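## Task

Push C5 down and keep it at least mostly depressed while sounding C3, then D#3, then G3; only after G3 may C5 come back up. The keyboard spans C3 at the player's left end to C5 at the player's right end. A note counts once its key goes most of the way down, and nothing confirms it. The attempt fails on a wrong note, a repeated note, two keys sounding together, or anything sounded after the last note. A result that holds only because the robot is still keeping it in place at the end does not count.

## Robot and tools

ROBOT. Two arms, left_arm and right_arm, face each other across a table. Both carry an identical five-finger right hand, so hand axes and numbers mean the same on both. The names are not image sides.

SCENE FRAME. Origin on the table top halfway between the arm bases, z = 0 at the table surface, +z up, left_arm's base on the +y side. Positions are in metres, orientation as quaternion wxyz. Printed positions can be slightly off, more so at long reach.

HAND POINT. A point 0.05 m in front of the palm, where index pad and thumb tip meet in a pinch. Its axes: +z along the straightened fingers (fingertips extend 0.06 to 0.07 m past it), +y out of the palm, +x across the palm toward the little finger. On the little-finger side the hand spans 0.08 m; on the thumb side 0.02 m with the thumb turned in front of the palm, up to 0.09 m otherwise. A wrist bracket on the little-finger side sits 0.03 m beyond the point in +y and 0.11 m across; it can strike keys or the other arm.

ROW LAYOUT. Every row is 28 numbers, each in [-1, 1], always for both arms: left_arm dx, dy, dz, rx, ry, rz, then left_gripper little, ring, middle, index, thumb_bend, thumb_turn, force_limit, speed, then the same 14 for right_arm/right_gripper. dx..rz are an offset (not a pose), expressed in that hand point's own axes, measured from its pose at the start of the action; 1.0 equals 0.6 m or 180 degrees; rx, ry, rz form a single rotation vector. Finger values: +1 straight, -1 fully curled. thumb_bend: +1 straight, -1 fully bent. thumb_turn: +1 beside the palm, -1 in front of it. A pinch is roughly index -0.22, thumb_bend -0.75, thumb_turn -0.57. force_limit maps -1..+1 to about 0..10 N at the fingertip (0..15 N for the two thumb motors), applies only when closing. speed maps -1..+1 to near zero..full (whole travel in 0.6 s). Hand numbers are absolute targets, never 'no change': to leave a hand alone, resend its last eight numbers, or before any, its hand_measured six plus hand_force_limit and hand_speed.

TOOLS.
execute_actions(actions): a list of actions run in sequence; each action is a table of up to 15 rows, one per 1/30 s step; a short table repeats its final row to fill 15 steps. Every row is an offset from the same start pose, not from the previous row. For the first action of a call, that start is the last reported pose. An empty list just returns state and images.
move(target, speed, stop_force, blocking): target is one 28-number row; its offsets count from the pose in the latest result that showed one. Each hand point travels a straight line; both paths finish together, lasting 0.5 to 10 s (cut off at 10 s). speed is the path top speed in m/s, 0.002 to 0.5, default 0.25; rotation is capped at twice that in rad/s. stop_force, 9 to 40 N, shared by both arms, ends an arm's path when its wrist sensor feels that much extra push along the direction to its target for 2 steps; the arm then backs to where it was 2 steps earlier and holds. Not usable in the first 0.2 s, nor with blocking=false, and unreliable if the hand rotates during the move. Omit it when lifting off something. blocking=false returns after 0.5 s; then use wait or stop before any new motion.
wait(seconds): 0 to 10; arms keep their last command.
stop(): brakes a running move.
zoom_image(camera, region): camera is cam_high, cam_low, cam_left_wrist or cam_right_wrist; region [x0, y0, x1, y1] in pixels, at most 504 by 504; all images are 896x504.
show_instructions(): shows the scene's reference pages.
finished_scene(scene): ends the scene given by its number; irreversible.

MOTION LIMITS. Each step, the commanded pose is clipped to 100 mm and 16 degrees from the measured one; large offsets need several actions. Motion trails commands by about 0.17 s. Position is favoured over orientation when both cannot be met. Elbows never fully straighten.

RESULTS. The state line gives each hand point's position, quaternion and velocities. 'Hand target' is the pose the controller is currently heading for. 'pose unreachable' means a clearance check altered or blocked that arm's command. The move line reports an ending per arm: done, off_target, moving, held, fault, or contact (stop_force fired), plus limits such as paced (pose clipped) or held (some steps blocked; the arm may then jump faster than speed), and each arm's distance to target. hand_measured, hand_stopped_by (moving, target, force, stalled, fault) and hand_load_n list six values in motor order; loads are positive when pushing a finger open. Wrist force and Wrist torque lines give sensor readings in the end effector's axes, with up to about 4 N offset, about 2.4 N noise, saturating near 50 N.

AVOID. Pressing past a firm contact with a stiff arm can trip a fault stop: 150 N external force or joint torque at its limit (138 N m for shoulder and elbow, 25.7 N m for wrist joints) halts the arm for 10 s. Keep key presses slow and shallow, prefer stop_force at low speed, and never let two keys reach bottom in the same instant. Keep the arms from hitting or leaning on each other. Do not push anything off the table. Long holding heats motors: a MOTOR HOT warning appears at 70 °C and brakes engage at 85 °C.

Each tool is called after "Emit:" in YAML: its name, and indented under it one key for each argument.

Reference images:

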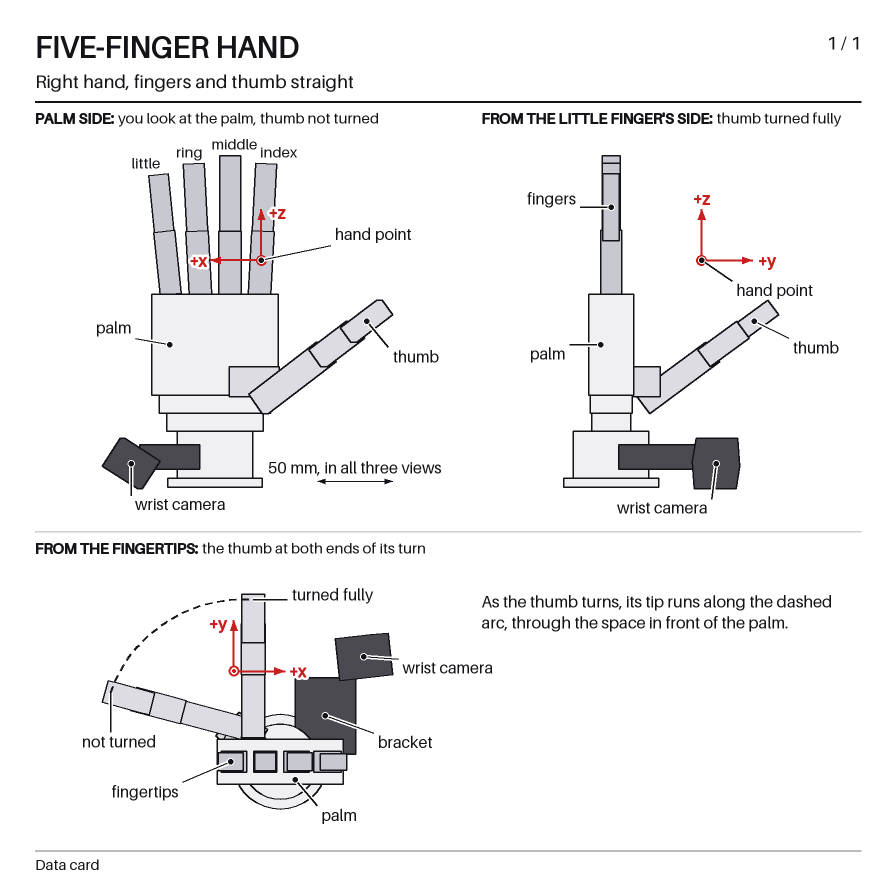

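## Session

Emit:
execute_actions:
  actions: []

Scene clock: 0.00 s.
left_arm: end_effector_position=(+0.3274, +0.4653, +0.4836) hand_measured=(+1.000, +1.000, +1.000, +1.000, +1.000, +1.000) hand_load_n=(+0.0, +0.0, +0.0, +0.0, +0.0, +0.0) hand_stopped_by=(target, target, target, target, target, target) hand_force_limit=0.00 hand_speed=-0.80 end_effector_quat_wxyz=(+0.013, +0.377, +0.926, +0.003) end_effector_velocity=(-0.000, -0.000, +0.000) end_effector_angular_velocity=(-0.000, -0.001, -0.001) | right_arm: end_effector_position=(+0.0724, -0.2174, +0.4816) hand_measured=(+1.000, +1.000, +1.000, +1.000, +1.000, +1.000) hand_load_n=(+0.0, +0.0, +0.0, +0.0, +0.0, +0.0) hand_stopped_by=(target, target, target, target, target, target) hand_force_limit=0.00 hand_speed=-0.80 end_effector_quat_wxyz=(+0.013, -0.394, +0.919, +0.007) end_effector_velocity=(+0.000, -0.000, -0.000) end_effector_angular_velocity=(-0.001, -0.002, +0.000)
Joint positions: left_arm=[ 0.529 -1.735  1.337  1.953  1.55  -1.864] | right_arm=[-1.215 -1.72   1.326  1.937  1.56  -1.87 ]
Joint velocities: left_arm=[-0.001 -0.    -0.    -0.    -0.     0.001] | right_arm=[ 0.    -0.    -0.    -0.001  0.002 -0.   ]
Wrist force (N, on the end effector, along its own x y z axes, offset not removed): no reading
Wrist torque (N m, same axes, about the end effector's origin, offset not removed): no reading
Hand target (left_arm): +0.327, +0.465, +0.484; +0.013, +0.377, +0.926, +0.003
Hand target (right_arm): +0.072, -0.217, +0.482; +0.013, -0.394, +0.919, +0.007

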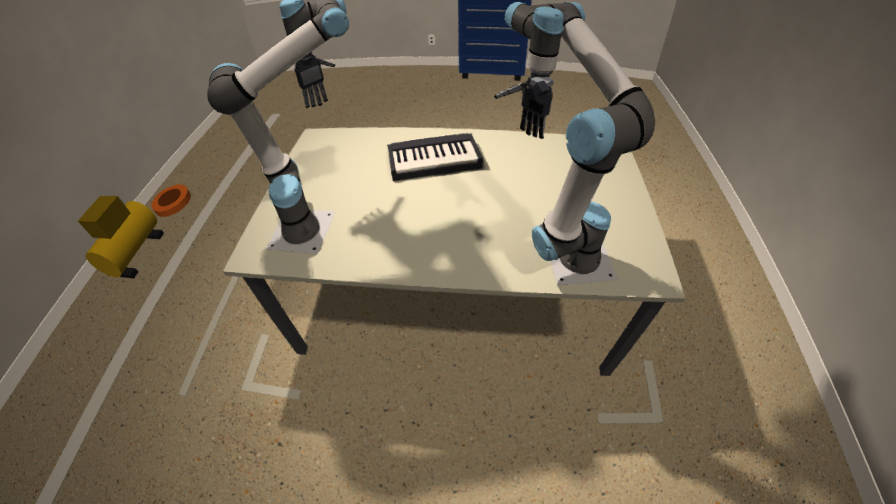

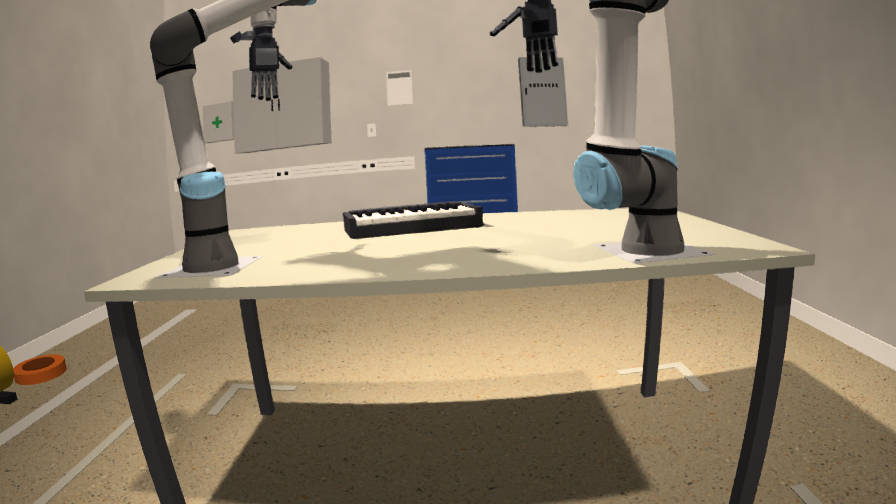

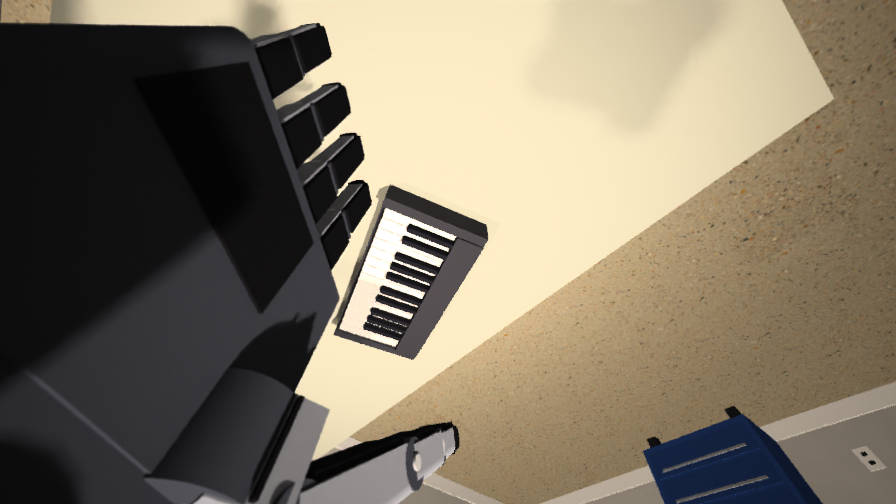

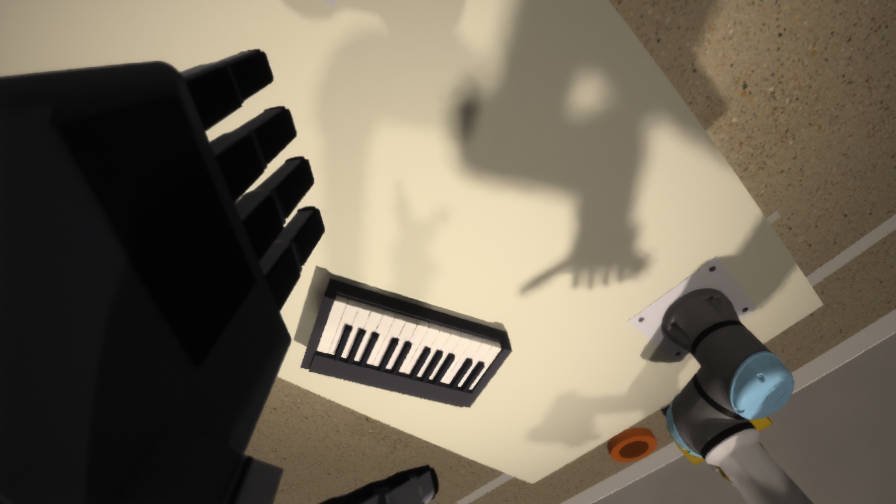

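Emit:
zoom_image:
  camera: "cam_high"
  region: [360, 110, 520, 200]

Emit:
zoom_image:
  camera: "cam_right_wrist"
  region: [280, 250, 540, 420]

Emit:
zoom_image:
  camera: "cam_low"
  region: [330, 180, 500, 260]

Region (360, 110, 520, 200) of cam_high's 896x504 image, scaled by 3.150, with more detail than that image has; it fills the top 284 rows of this view, and the rest is white.

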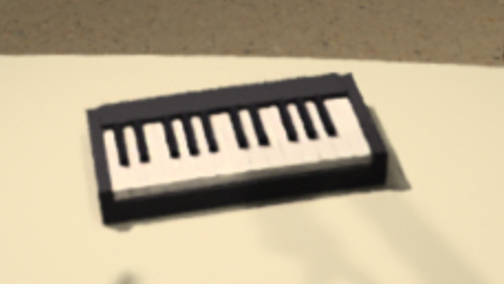

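Region (280, 250, 540, 420) of cam_right_wrist's 896x504 image, scaled by 1.938, with more detail than that image has; it fills the top 330 rows of this view, and the rest is white.

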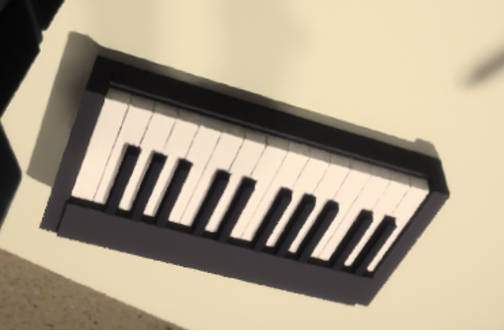

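Region (330, 180, 500, 260) of cam_low's 896x504 image, scaled by 2.965, with more detail than that image has; it fills the top 237 rows of this view, and the rest is white.

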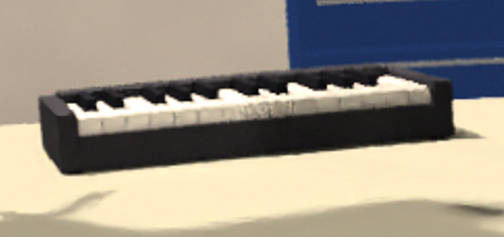

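Emit:
move:
  target: [-0.423,-0.121,0.385,0,0,0.17,-1,-1,-1,1,1,1,0,0.5, -0.513,-0.294,0.385,0,0,-0.328,-1,-1,-1,1,1,1,0,0.5]
  speed: 0.25

Scene clock: 105.77 s.
left_arm: end_effector_position=(+0.4634, +0.2351, +0.2569) hand_measured=(-1.000, -1.000, -1.000, +1.000, +1.000, +1.000) hand_load_n=(+0.0, +0.0, +0.0, +0.0, +0.0, +0.0) hand_stopped_by=(target, target, target, target, target, target) hand_force_limit=0.00 hand_speed=0.50 end_effector_quat_wxyz=(+0.012, +0.608, +0.794, +0.006) end_effector_velocity=(+0.001, -0.001, -0.002) end_effector_angular_velocity=(+0.002, +0.001, -0.000) | right_arm: end_effector_position=(+0.4162, -0.1110, +0.2589) hand_measured=(-1.000, -1.000, -1.000, +1.000, +1.000, +1.000) hand_load_n=(+0.0, +0.0, +0.0, +0.0, +0.0, +0.0) hand_stopped_by=(target, target, target, target, target, target) hand_force_limit=0.00 hand_speed=0.50 end_effector_quat_wxyz=(+0.015, -0.795, +0.606, -0.001) end_effector_velocity=(+0.002, +0.001, -0.001) end_effector_angular_velocity=(-0.006, +0.005, +0.008)
Joint positions: left_arm=[ 0.584 -1.218  1.357  1.414  1.551 -1.276] | right_arm=[-1.302 -0.727  0.552  1.717  1.558 -2.986]
Joint velocities: left_arm=[ 0.001  0.006 -0.003 -0.001  0.     0.002] | right_arm=[ 0.002  0.021 -0.035  0.021  0.003 -0.006]
Wrist force (N, on the end effector, along its own x y z axes, offset not removed): left_arm=[-2.1 2.2 -0.3] | right_arm=[0.0 1.6 -2.5]
Wrist torque (N m, same axes, about the end effector's origin, offset not removed): left_arm=[0.32 0.22 -0.09] | right_arm=[0.38 0.20 -0.02]
Hand target (left_arm): +0.463, +0.235, +0.257; +0.012, +0.608, +0.794, +0.006
Hand target (right_arm): +0.417, -0.111, +0.259; -0.015, +0.796, -0.606, +0.001
Off the commanded pose (left_arm): 0.001 m, 0 deg.
Off the commanded pose (right_arm): 0.001 m, 0 deg.
move: done

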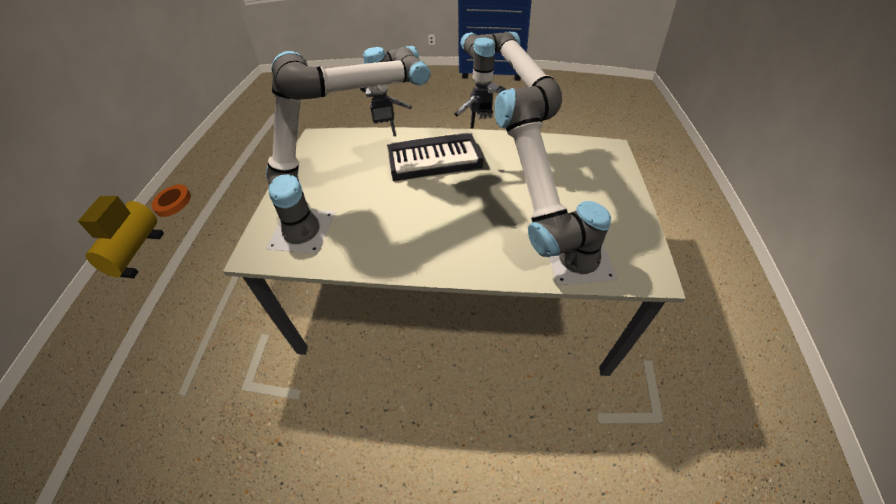

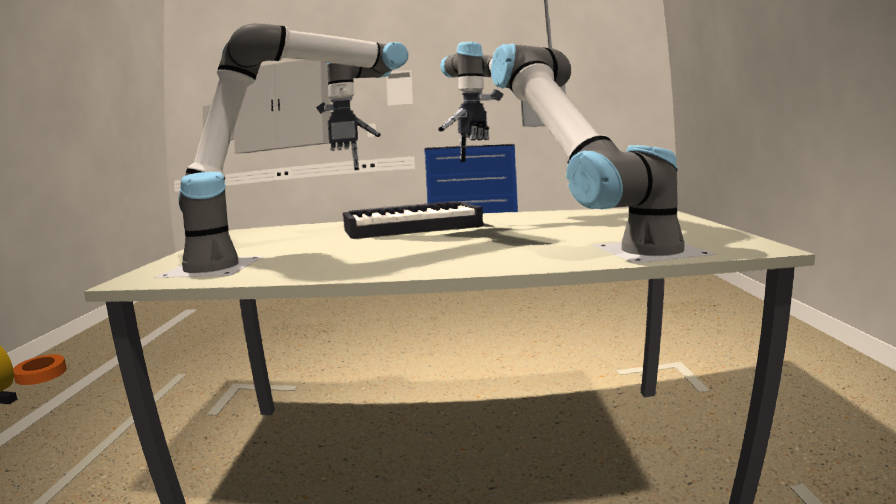

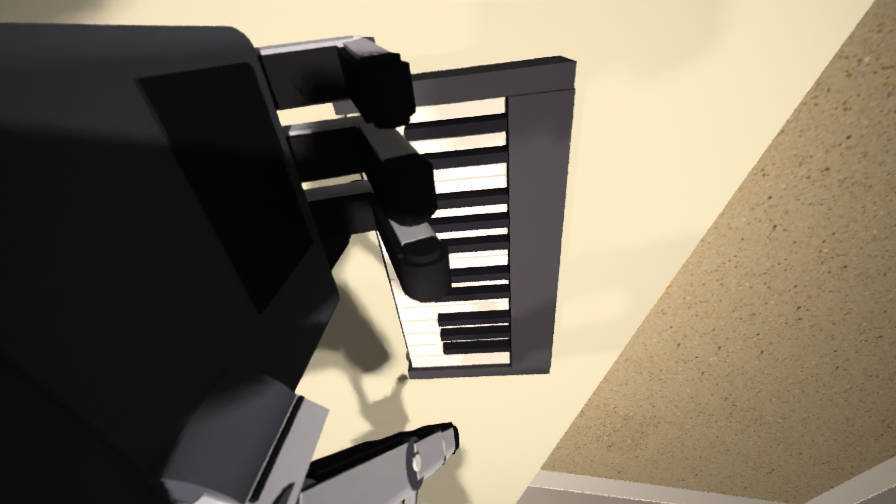

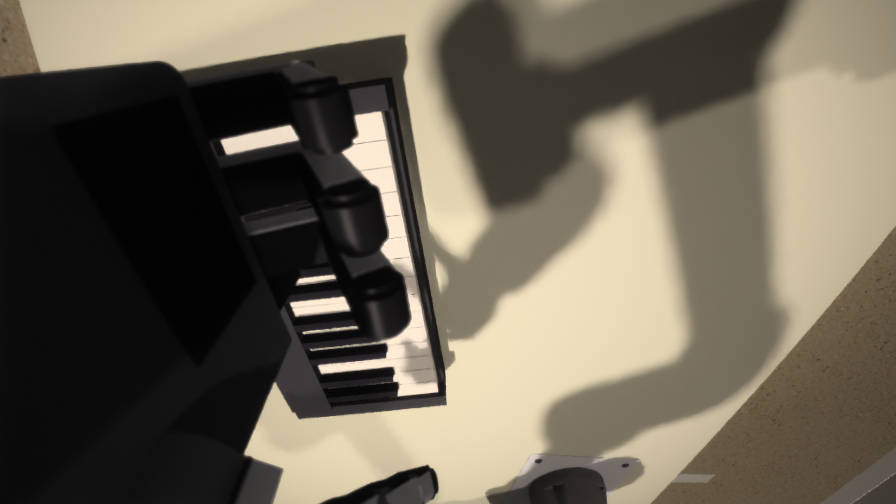

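Emit:
move:
  target: [-0.138,-0.007,0.167,0,0,0,1,-1,-1,-1,1,-0.4,0,0.5, 0.152,-0.175,0.167,0,0,0.99,1,-1,-1,-1,1,1,0,0.5]
  speed: 0.4

Scene clock: 203.57 s.
left_arm: end_effector_position=(+0.4832, +0.1536, +0.1575) hand_measured=(+1.000, -1.000, -1.000, -1.000, +1.000, -0.400) hand_load_n=(+0.0, +0.0, +0.0, +0.0, +0.0, +0.0) hand_stopped_by=(target, target, target, target, target, target) hand_force_limit=0.00 hand_speed=0.50 end_effector_quat_wxyz=(+0.012, +0.608, +0.794, +0.006) end_effector_velocity=(+0.001, +0.000, +0.000) end_effector_angular_velocity=(-0.001, -0.000, +0.001) | right_arm: end_effector_position=(+0.5436, -0.1687, +0.1600) hand_measured=(+1.000, -1.000, -1.000, -1.000, +1.000, +1.000) hand_load_n=(+0.0, +0.0, +0.0, +0.0, +0.0, +0.0) hand_stopped_by=(target, target, target, target, target, target) hand_force_limit=0.00 hand_speed=0.50 end_effector_quat_wxyz=(+0.001, +0.593, +0.805, +0.016) end_effector_velocity=(+0.001, +0.000, +0.000) end_effector_angular_velocity=(-0.002, +0.000, -0.015)
Joint positions: left_arm=[ 0.532 -0.992  1.279  1.268  1.55  -1.327] | right_arm=[-1.349 -0.812  0.964  1.391  1.556  0.075]
Joint velocities: left_arm=[ 0.001  0.    -0.001 -0.    -0.     0.   ] | right_arm=[ 0.002  0.005 -0.009  0.005  0.002  0.017]
Wrist force (N, on the end effector, along its own x y z axes, offset not removed): left_arm=[-2.5 0.4 0.7] | right_arm=[-0.4 -0.7 2.3]
Wrist torque (N m, same axes, about the end effector's origin, offset not removed): left_arm=[0.02 0.28 -0.20] | right_arm=[-0.29 -0.03 -0.06]
Hand target (left_arm): +0.483, +0.154, +0.157; +0.012, +0.608, +0.794, +0.006
Hand target (right_arm): +0.544, -0.169, +0.160; +0.001, +0.594, +0.805, +0.015
Off the commanded pose (left_arm): 0.000 m, 0 deg.
Off the commanded pose (right_arm): 0.000 m, 0 deg.
move: done

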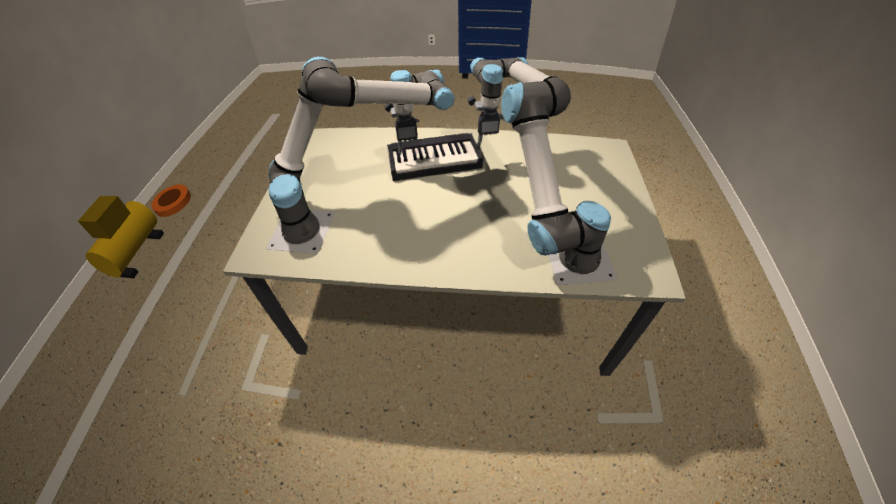

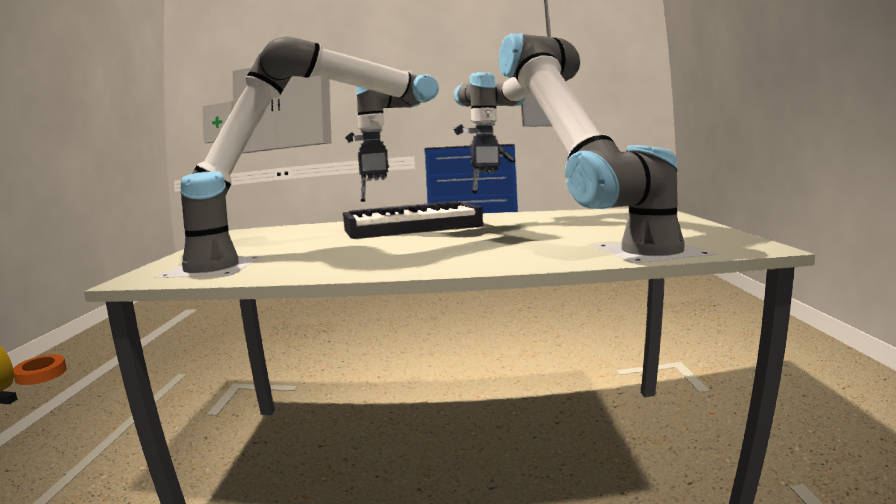

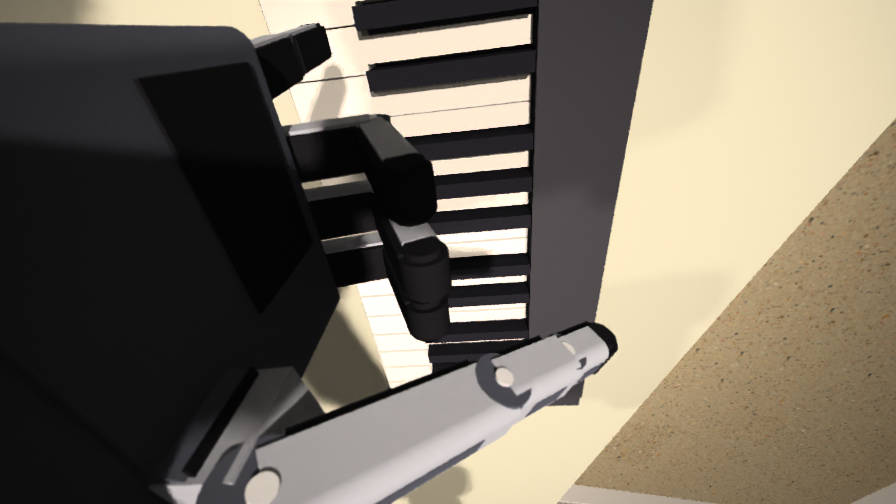

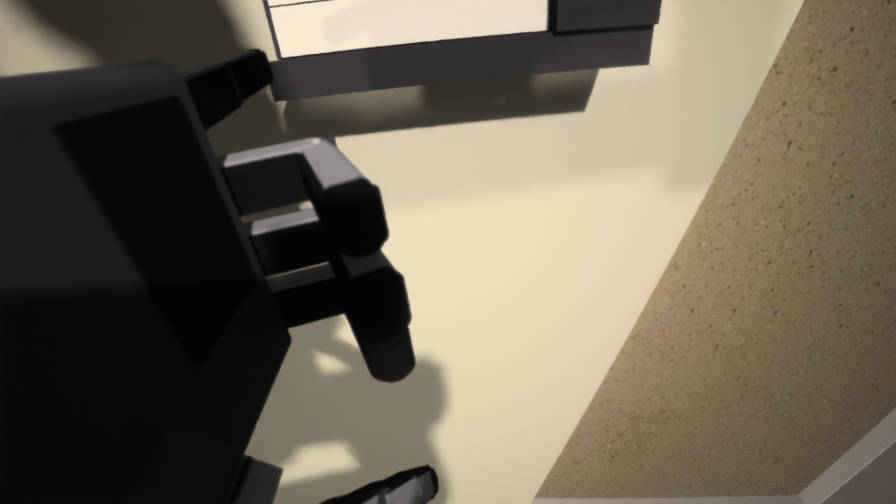

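Emit:
move:
  target: [0.0225,-0.0367,0.04,0,0,0,1,-1,-1,-1,1,-0.4,0,0.5, 0.0183,0.0267,0.04,0,0,0,1,-1,-1,-1,1,1,0,0.5]
  speed: 0.1

Emit:
zoom_image:
  camera: "cam_low"
  region: [335, 170, 495, 245]

Scene clock: 221.07 s.
left_arm: end_effector_position=(+0.4593, +0.1608, +0.1331) hand_measured=(+1.000, -1.000, -1.000, -1.000, +1.000, -0.400) hand_load_n=(+0.0, +0.0, +0.0, +0.0, +0.0, +0.0) hand_stopped_by=(target, target, target, target, target, target) hand_force_limit=0.00 hand_speed=0.50 end_effector_quat_wxyz=(+0.012, +0.608, +0.794, +0.006) end_effector_velocity=(-0.002, +0.000, -0.002) end_effector_angular_velocity=(-0.001, -0.001, -0.001) | right_arm: end_effector_position=(+0.5559, -0.1530, +0.1368) hand_measured=(+1.000, -1.000, -1.000, -1.000, +1.000, +1.000) hand_load_n=(+0.0, +0.0, +0.0, +0.0, +0.0, +0.0) hand_stopped_by=(target, target, target, target, target, target) hand_force_limit=0.00 hand_speed=0.50 end_effector_quat_wxyz=(+0.001, +0.593, +0.805, +0.016) end_effector_velocity=(+0.001, +0.001, -0.002) end_effector_angular_velocity=(-0.001, +0.001, +0.000)
Joint positions: left_arm=[ 0.497 -1.024  1.396  1.183  1.55  -1.363] | right_arm=[-1.332 -0.746  0.905  1.383  1.557  0.092]
Joint velocities: left_arm=[-0.004 -0.003  0.01  -0.008 -0.001 -0.003] | right_arm=[ 0.002  0.006 -0.007  0.002  0.001  0.001]
Wrist force (N, on the end effector, along its own x y z axes, offset not removed): left_arm=[-1.2 1.4 1.6] | right_arm=[-1.0 0.4 -2.2]
Wrist torque (N m, same axes, about the end effector's origin, offset not removed): left_arm=[0.04 0.09 -0.12] | right_arm=[0.33 0.30 0.09]
Hand target (left_arm): +0.459, +0.161, +0.133; +0.012, +0.608, +0.794, +0.006
Hand target (right_arm): +0.556, -0.153, +0.137; +0.001, +0.593, +0.805, +0.016
Off the commanded pose (left_arm): 0.000 m, 0 deg.
Off the commanded pose (right_arm): 0.000 m, 0 deg.
move: done

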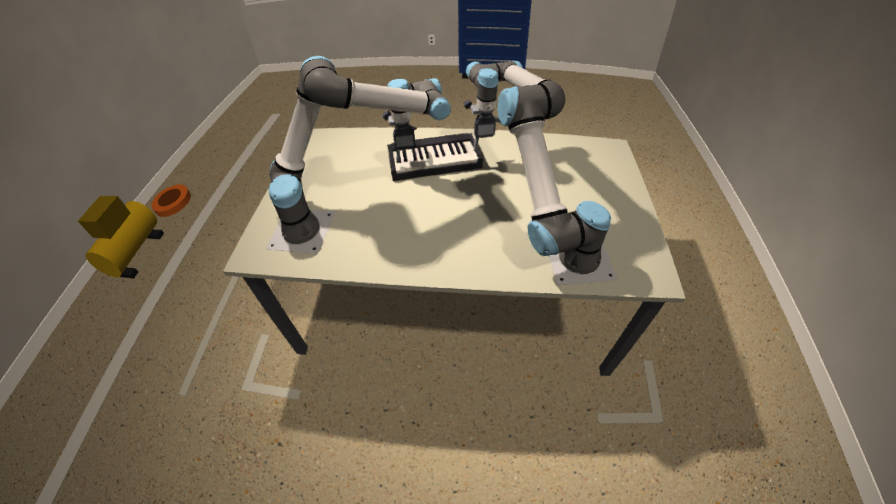

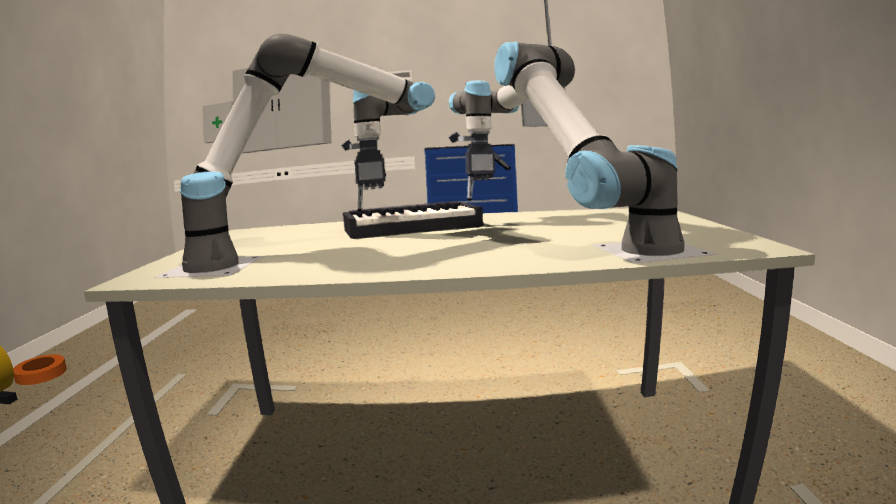

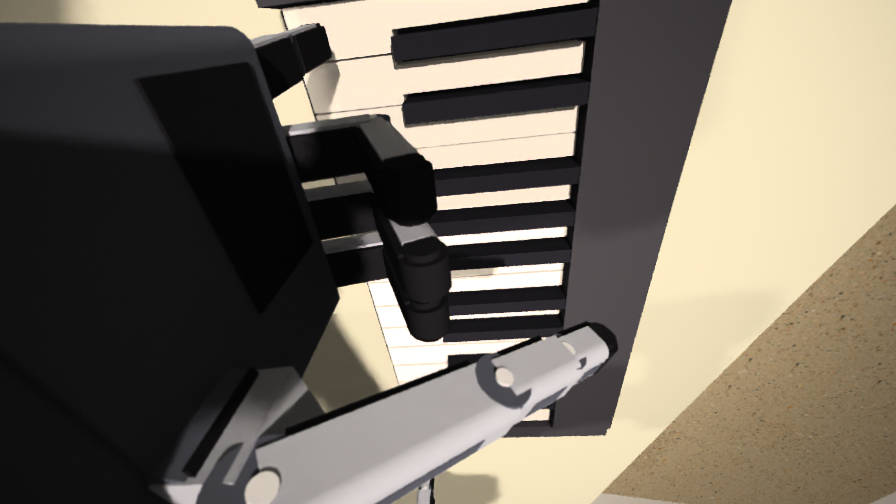

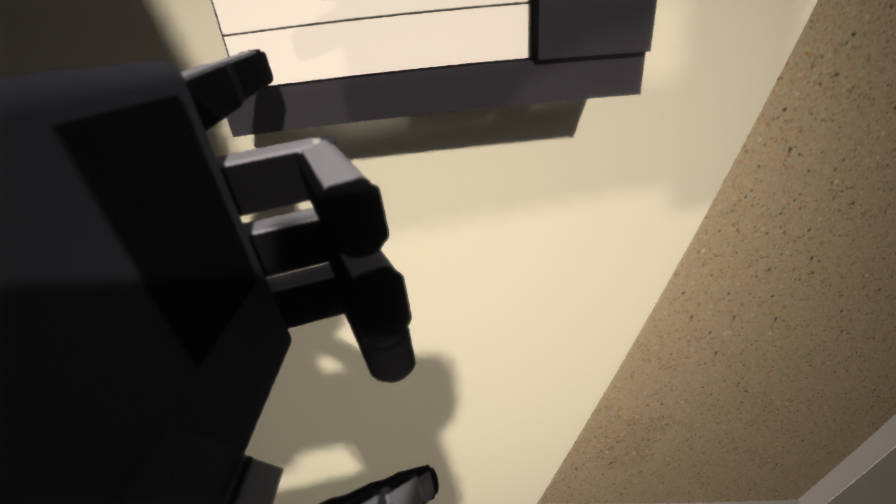

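Region (335, 170, 495, 245) of cam_low's 896x504 image, scaled by 3.150, with more detail than that image has; it fills the top 236 rows of this view, and the rest is white.

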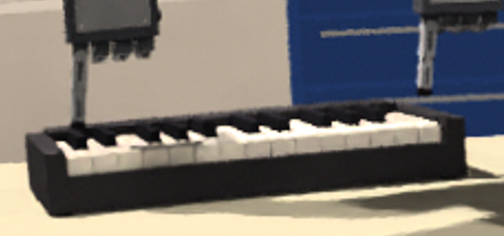

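Emit:
zoom_image:
  camera: "cam_right_wrist"
  region: [180, 0, 380, 140]

Emit:
zoom_image:
  camera: "cam_left_wrist"
  region: [240, 0, 440, 140]

Region (180, 0, 380, 140) of cam_right_wrist's 896x504 image, scaled by 2.520, with more detail than that image has; it fills the top 353 rows of this view, and the rest is white.

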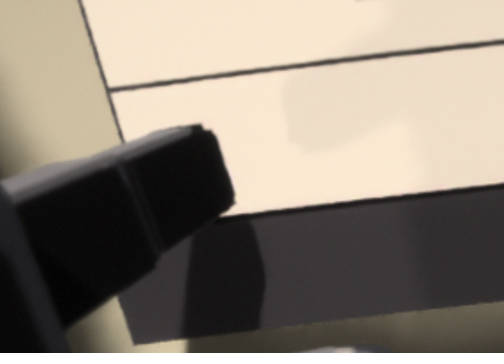

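Region (240, 0, 440, 140) of cam_left_wrist's 896x504 image, scaled by 2.520, with more detail than that image has; it fills the top 353 rows of this view, and the rest is white.

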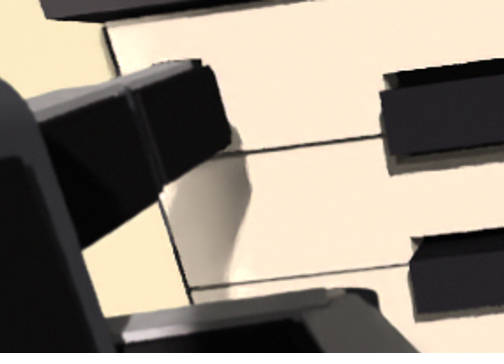

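Emit:
move:
  target: [0.006,0,0.015,0,0,0,1,-1,-1,-1,1,-0.4,0,0.5, 0.0042,0,0.032,0,0,0,1,-1,-1,-1,1,1,0,0.5]
  speed: 0.04

Emit:
zoom_image:
  camera: "cam_right_wrist"
  region: [180, 0, 380, 140]

Emit:
zoom_image:
  camera: "cam_left_wrist"
  region: [240, 0, 440, 140]

Emit:
zoom_image:
  camera: "cam_low"
  region: [335, 170, 495, 245]

Scene clock: 238.60 s.
left_arm: end_effector_position=(+0.4586, +0.1642, +0.1243) hand_measured=(+1.000, -1.000, -1.000, -1.000, +1.000, -0.400) hand_load_n=(+0.0, +0.0, +0.0, +0.0, +0.0, +0.0) hand_stopped_by=(target, target, target, target, target, target) hand_force_limit=0.00 hand_speed=0.50 end_effector_quat_wxyz=(+0.012, +0.608, +0.794, +0.006) end_effector_velocity=(-0.000, +0.000, -0.001) end_effector_angular_velocity=(-0.001, +0.000, +0.001) | right_arm: end_effector_position=(+0.5555, -0.1502, +0.1180) hand_measured=(+1.000, -1.000, -1.000, -1.000, +1.000, +1.000) hand_load_n=(+0.0, +0.0, +0.0, +0.0, +0.0, +0.0) hand_stopped_by=(target, target, target, target, target, target) hand_force_limit=0.00 hand_speed=0.50 end_effector_quat_wxyz=(+0.001, +0.593, +0.805, +0.016) end_effector_velocity=(-0.000, +0.000, -0.003) end_effector_angular_velocity=(+0.000, +0.002, -0.000)
Joint positions: left_arm=[ 0.499 -1.023  1.419  1.16   1.55  -1.361] | right_arm=[-1.328 -0.732  0.928  1.346  1.557  0.097]
Joint velocities: left_arm=[ 0.     0.     0.003 -0.004  0.001 -0.001] | right_arm=[-0.     0.002  0.003 -0.004 -0.001  0.   ]
Wrist force (N, on the end effector, along its own x y z axes, offset not removed): left_arm=[-1.7 2.5 0.4] | right_arm=[-2.1 -1.3 -1.3]
Wrist torque (N m, same axes, about the end effector's origin, offset not removed): left_arm=[0.34 0.15 -0.20] | right_arm=[-0.33 0.43 -0.14]
Hand target (left_arm): +0.459, +0.164, +0.124; +0.012, +0.608, +0.794, +0.006
Hand target (right_arm): +0.556, -0.150, +0.118; +0.001, +0.593, +0.805, +0.016
Off the commanded pose (left_arm): 0.000 m, 0 deg.
Off the commanded pose (right_arm): 0.000 m, 0 deg.
move: done

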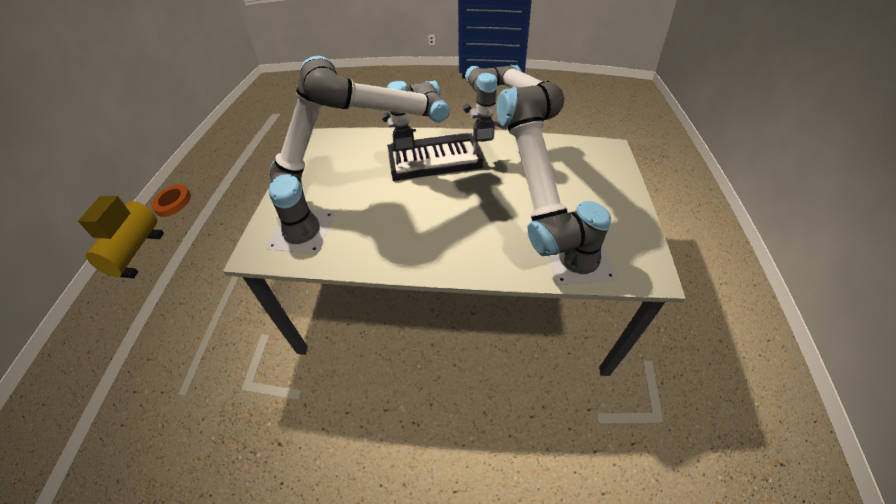

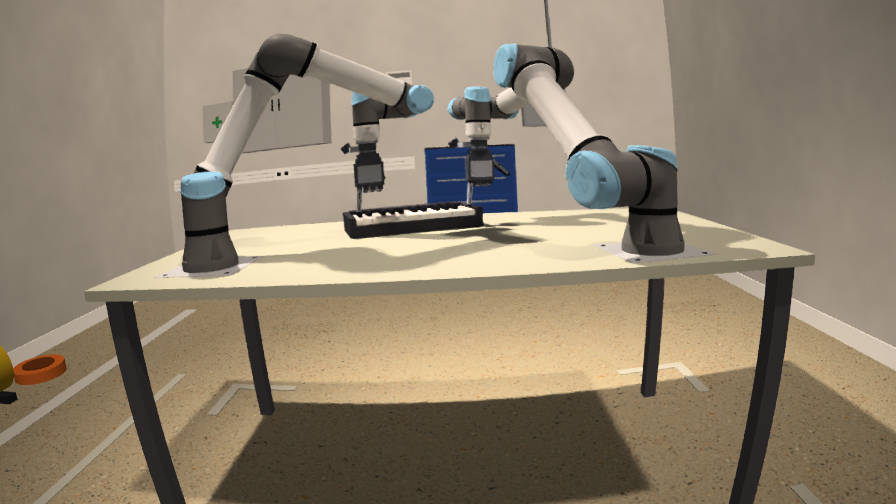

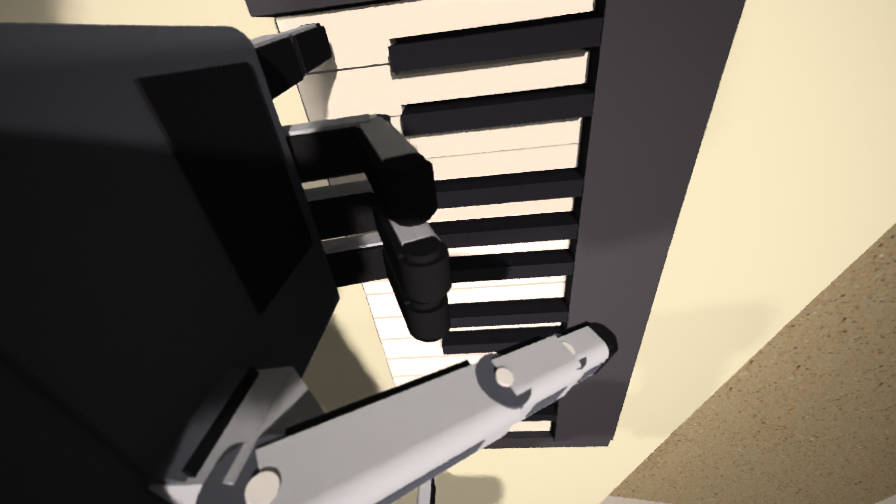

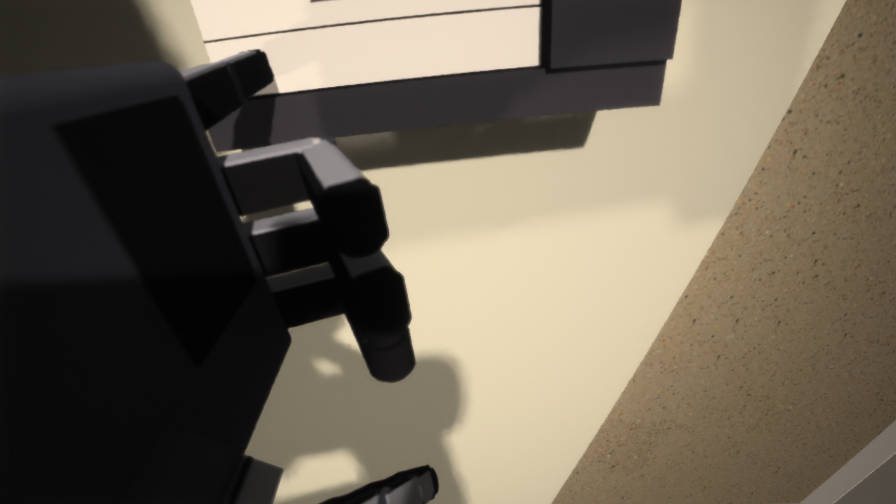

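Region (180, 0, 380, 140) of cam_right_wrist's 896x504 image, scaled by 2.520, with more detail than that image has; it fills the top 353 rows of this view, and the rest is white.

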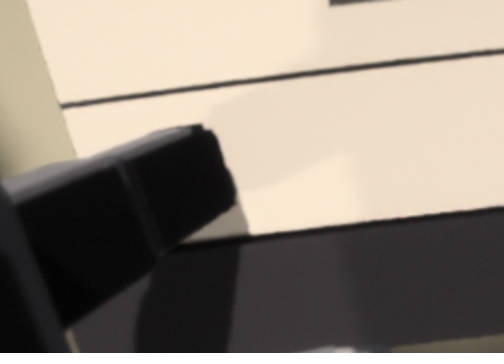

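Region (240, 0, 440, 140) of cam_left_wrist's 896x504 image, scaled by 2.520, with more detail than that image has; it fills the top 353 rows of this view, and the rest is white.

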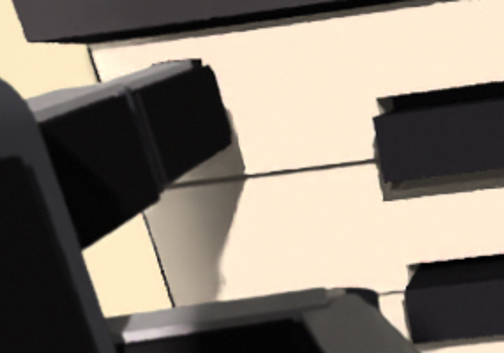

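Region (335, 170, 495, 245) of cam_low's 896x504 image, scaled by 3.150, with more detail than that image has; it fills the top 236 rows of this view, and the rest is white.

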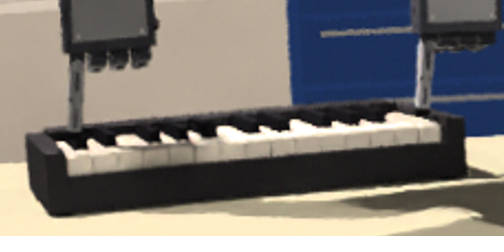

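Emit:
move:
  target: [0,0,0,0,0,0,1,-1,-1,-1,1,-0.4,0,0.5, 0,0,0.04,0,0,0,1,-1,-1,-1,1,1,0,0.5]
  speed: 0.005
  stop_force: 9

Emit:
zoom_image:
  camera: "cam_right_wrist"
  region: [180, 0, 380, 140]

Emit:
zoom_image:
  camera: "cam_low"
  region: [335, 170, 495, 245]

Scene clock: 249.57 s.
left_arm: end_effector_position=(+0.4586, +0.1642, +0.1242) hand_measured=(+1.000, -1.000, -1.000, -1.000, +1.000, -0.400) hand_load_n=(+0.0, +0.0, +0.0, +0.0, +0.0, +0.0) hand_stopped_by=(target, target, target, target, target, target) hand_force_limit=0.00 hand_speed=0.50 end_effector_quat_wxyz=(+0.012, +0.608, +0.794, +0.006) end_effector_velocity=(+0.000, +0.000, -0.000) end_effector_angular_velocity=(+0.001, +0.000, +0.002) | right_arm: end_effector_position=(+0.5558, -0.1498, +0.1022) hand_measured=(+1.000, -1.000, -1.000, -1.000, +1.000, +1.000) hand_load_n=(+0.0, +0.0, +0.0, +0.0, +0.0, +0.0) hand_stopped_by=(target, target, target, target, target, target) hand_force_limit=0.00 hand_speed=0.50 end_effector_quat_wxyz=(+0.001, +0.593, +0.805, +0.016) end_effector_velocity=(+0.000, -0.000, +0.002) end_effector_angular_velocity=(-0.000, +0.001, -0.000)
Joint positions: left_arm=[ 0.499 -1.023  1.419  1.16   1.55  -1.361] | right_arm=[-1.327 -0.721  0.949  1.314  1.557  0.097]
Joint velocities: left_arm=[ 0.001  0.001 -0.     0.    -0.    -0.001] | right_arm=[-0.    -0.001 -0.003  0.004  0.     0.   ]
Wrist force (N, on the end effector, along its own x y z axes, offset not removed): left_arm=[-1.2 1.9 -0.3] | right_arm=[-4.8 -1.9 -15.2]
Wrist torque (N m, same axes, about the end effector's origin, offset not removed): left_arm=[0.36 0.05 -0.14] | right_arm=[0.90 1.46 -0.43]
Hand target (left_arm): +0.459, +0.164, +0.124; +0.012, +0.608, +0.794, +0.006
Hand target (right_arm): +0.556, -0.150, +0.103; +0.001, +0.593, +0.805, +0.016
Off the commanded pose (left_arm): 0.000 m, 0 deg.
Off the commanded pose (right_arm): 0.008 m, 0 deg.
move: contact (right_arm)

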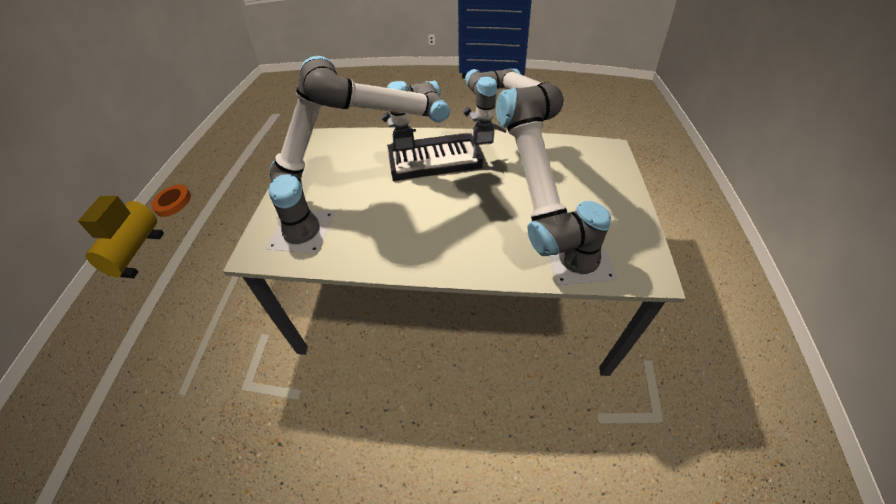

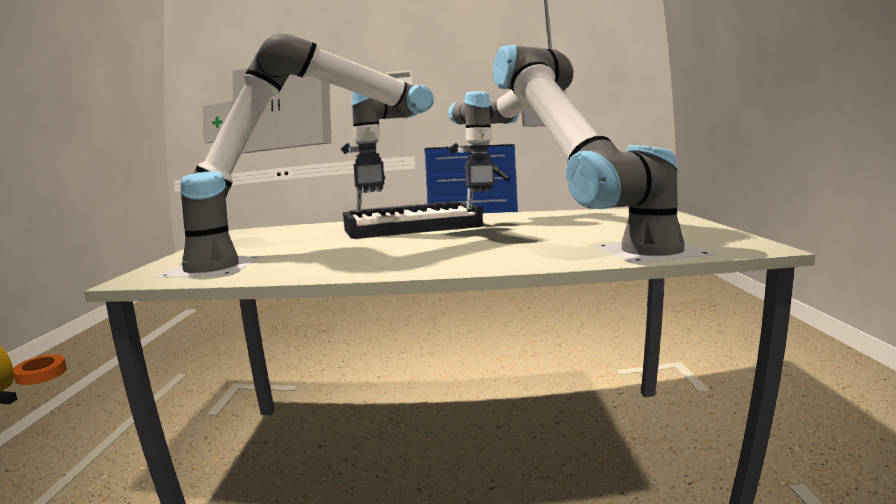

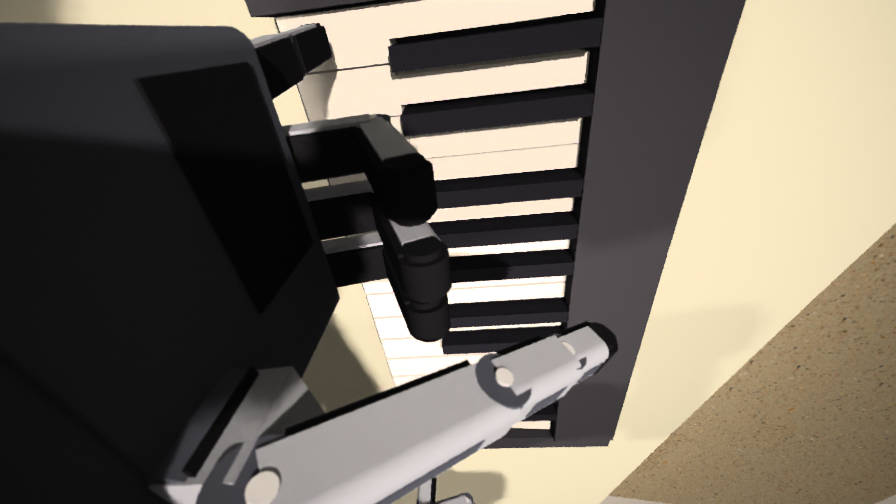

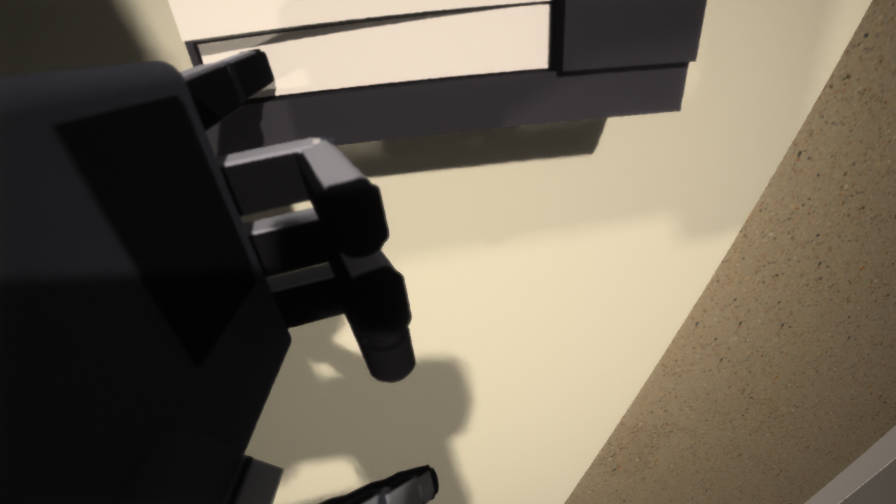

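Region (180, 0, 380, 140) of cam_right_wrist's 896x504 image, scaled by 2.520, with more detail than that image has; it fills the top 353 rows of this view, and the rest is white.

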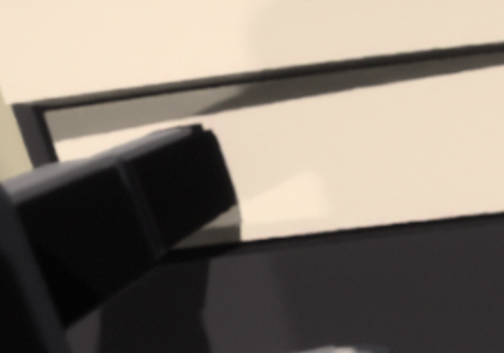

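Region (335, 170, 495, 245) of cam_low's 896x504 image, scaled by 3.150, with more detail than that image has; it fills the top 236 rows of this view, and the rest is white.

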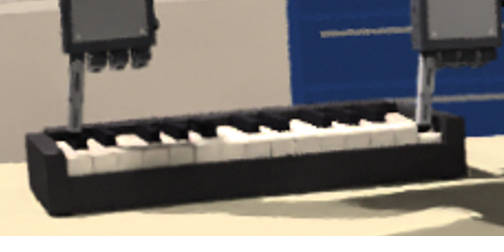

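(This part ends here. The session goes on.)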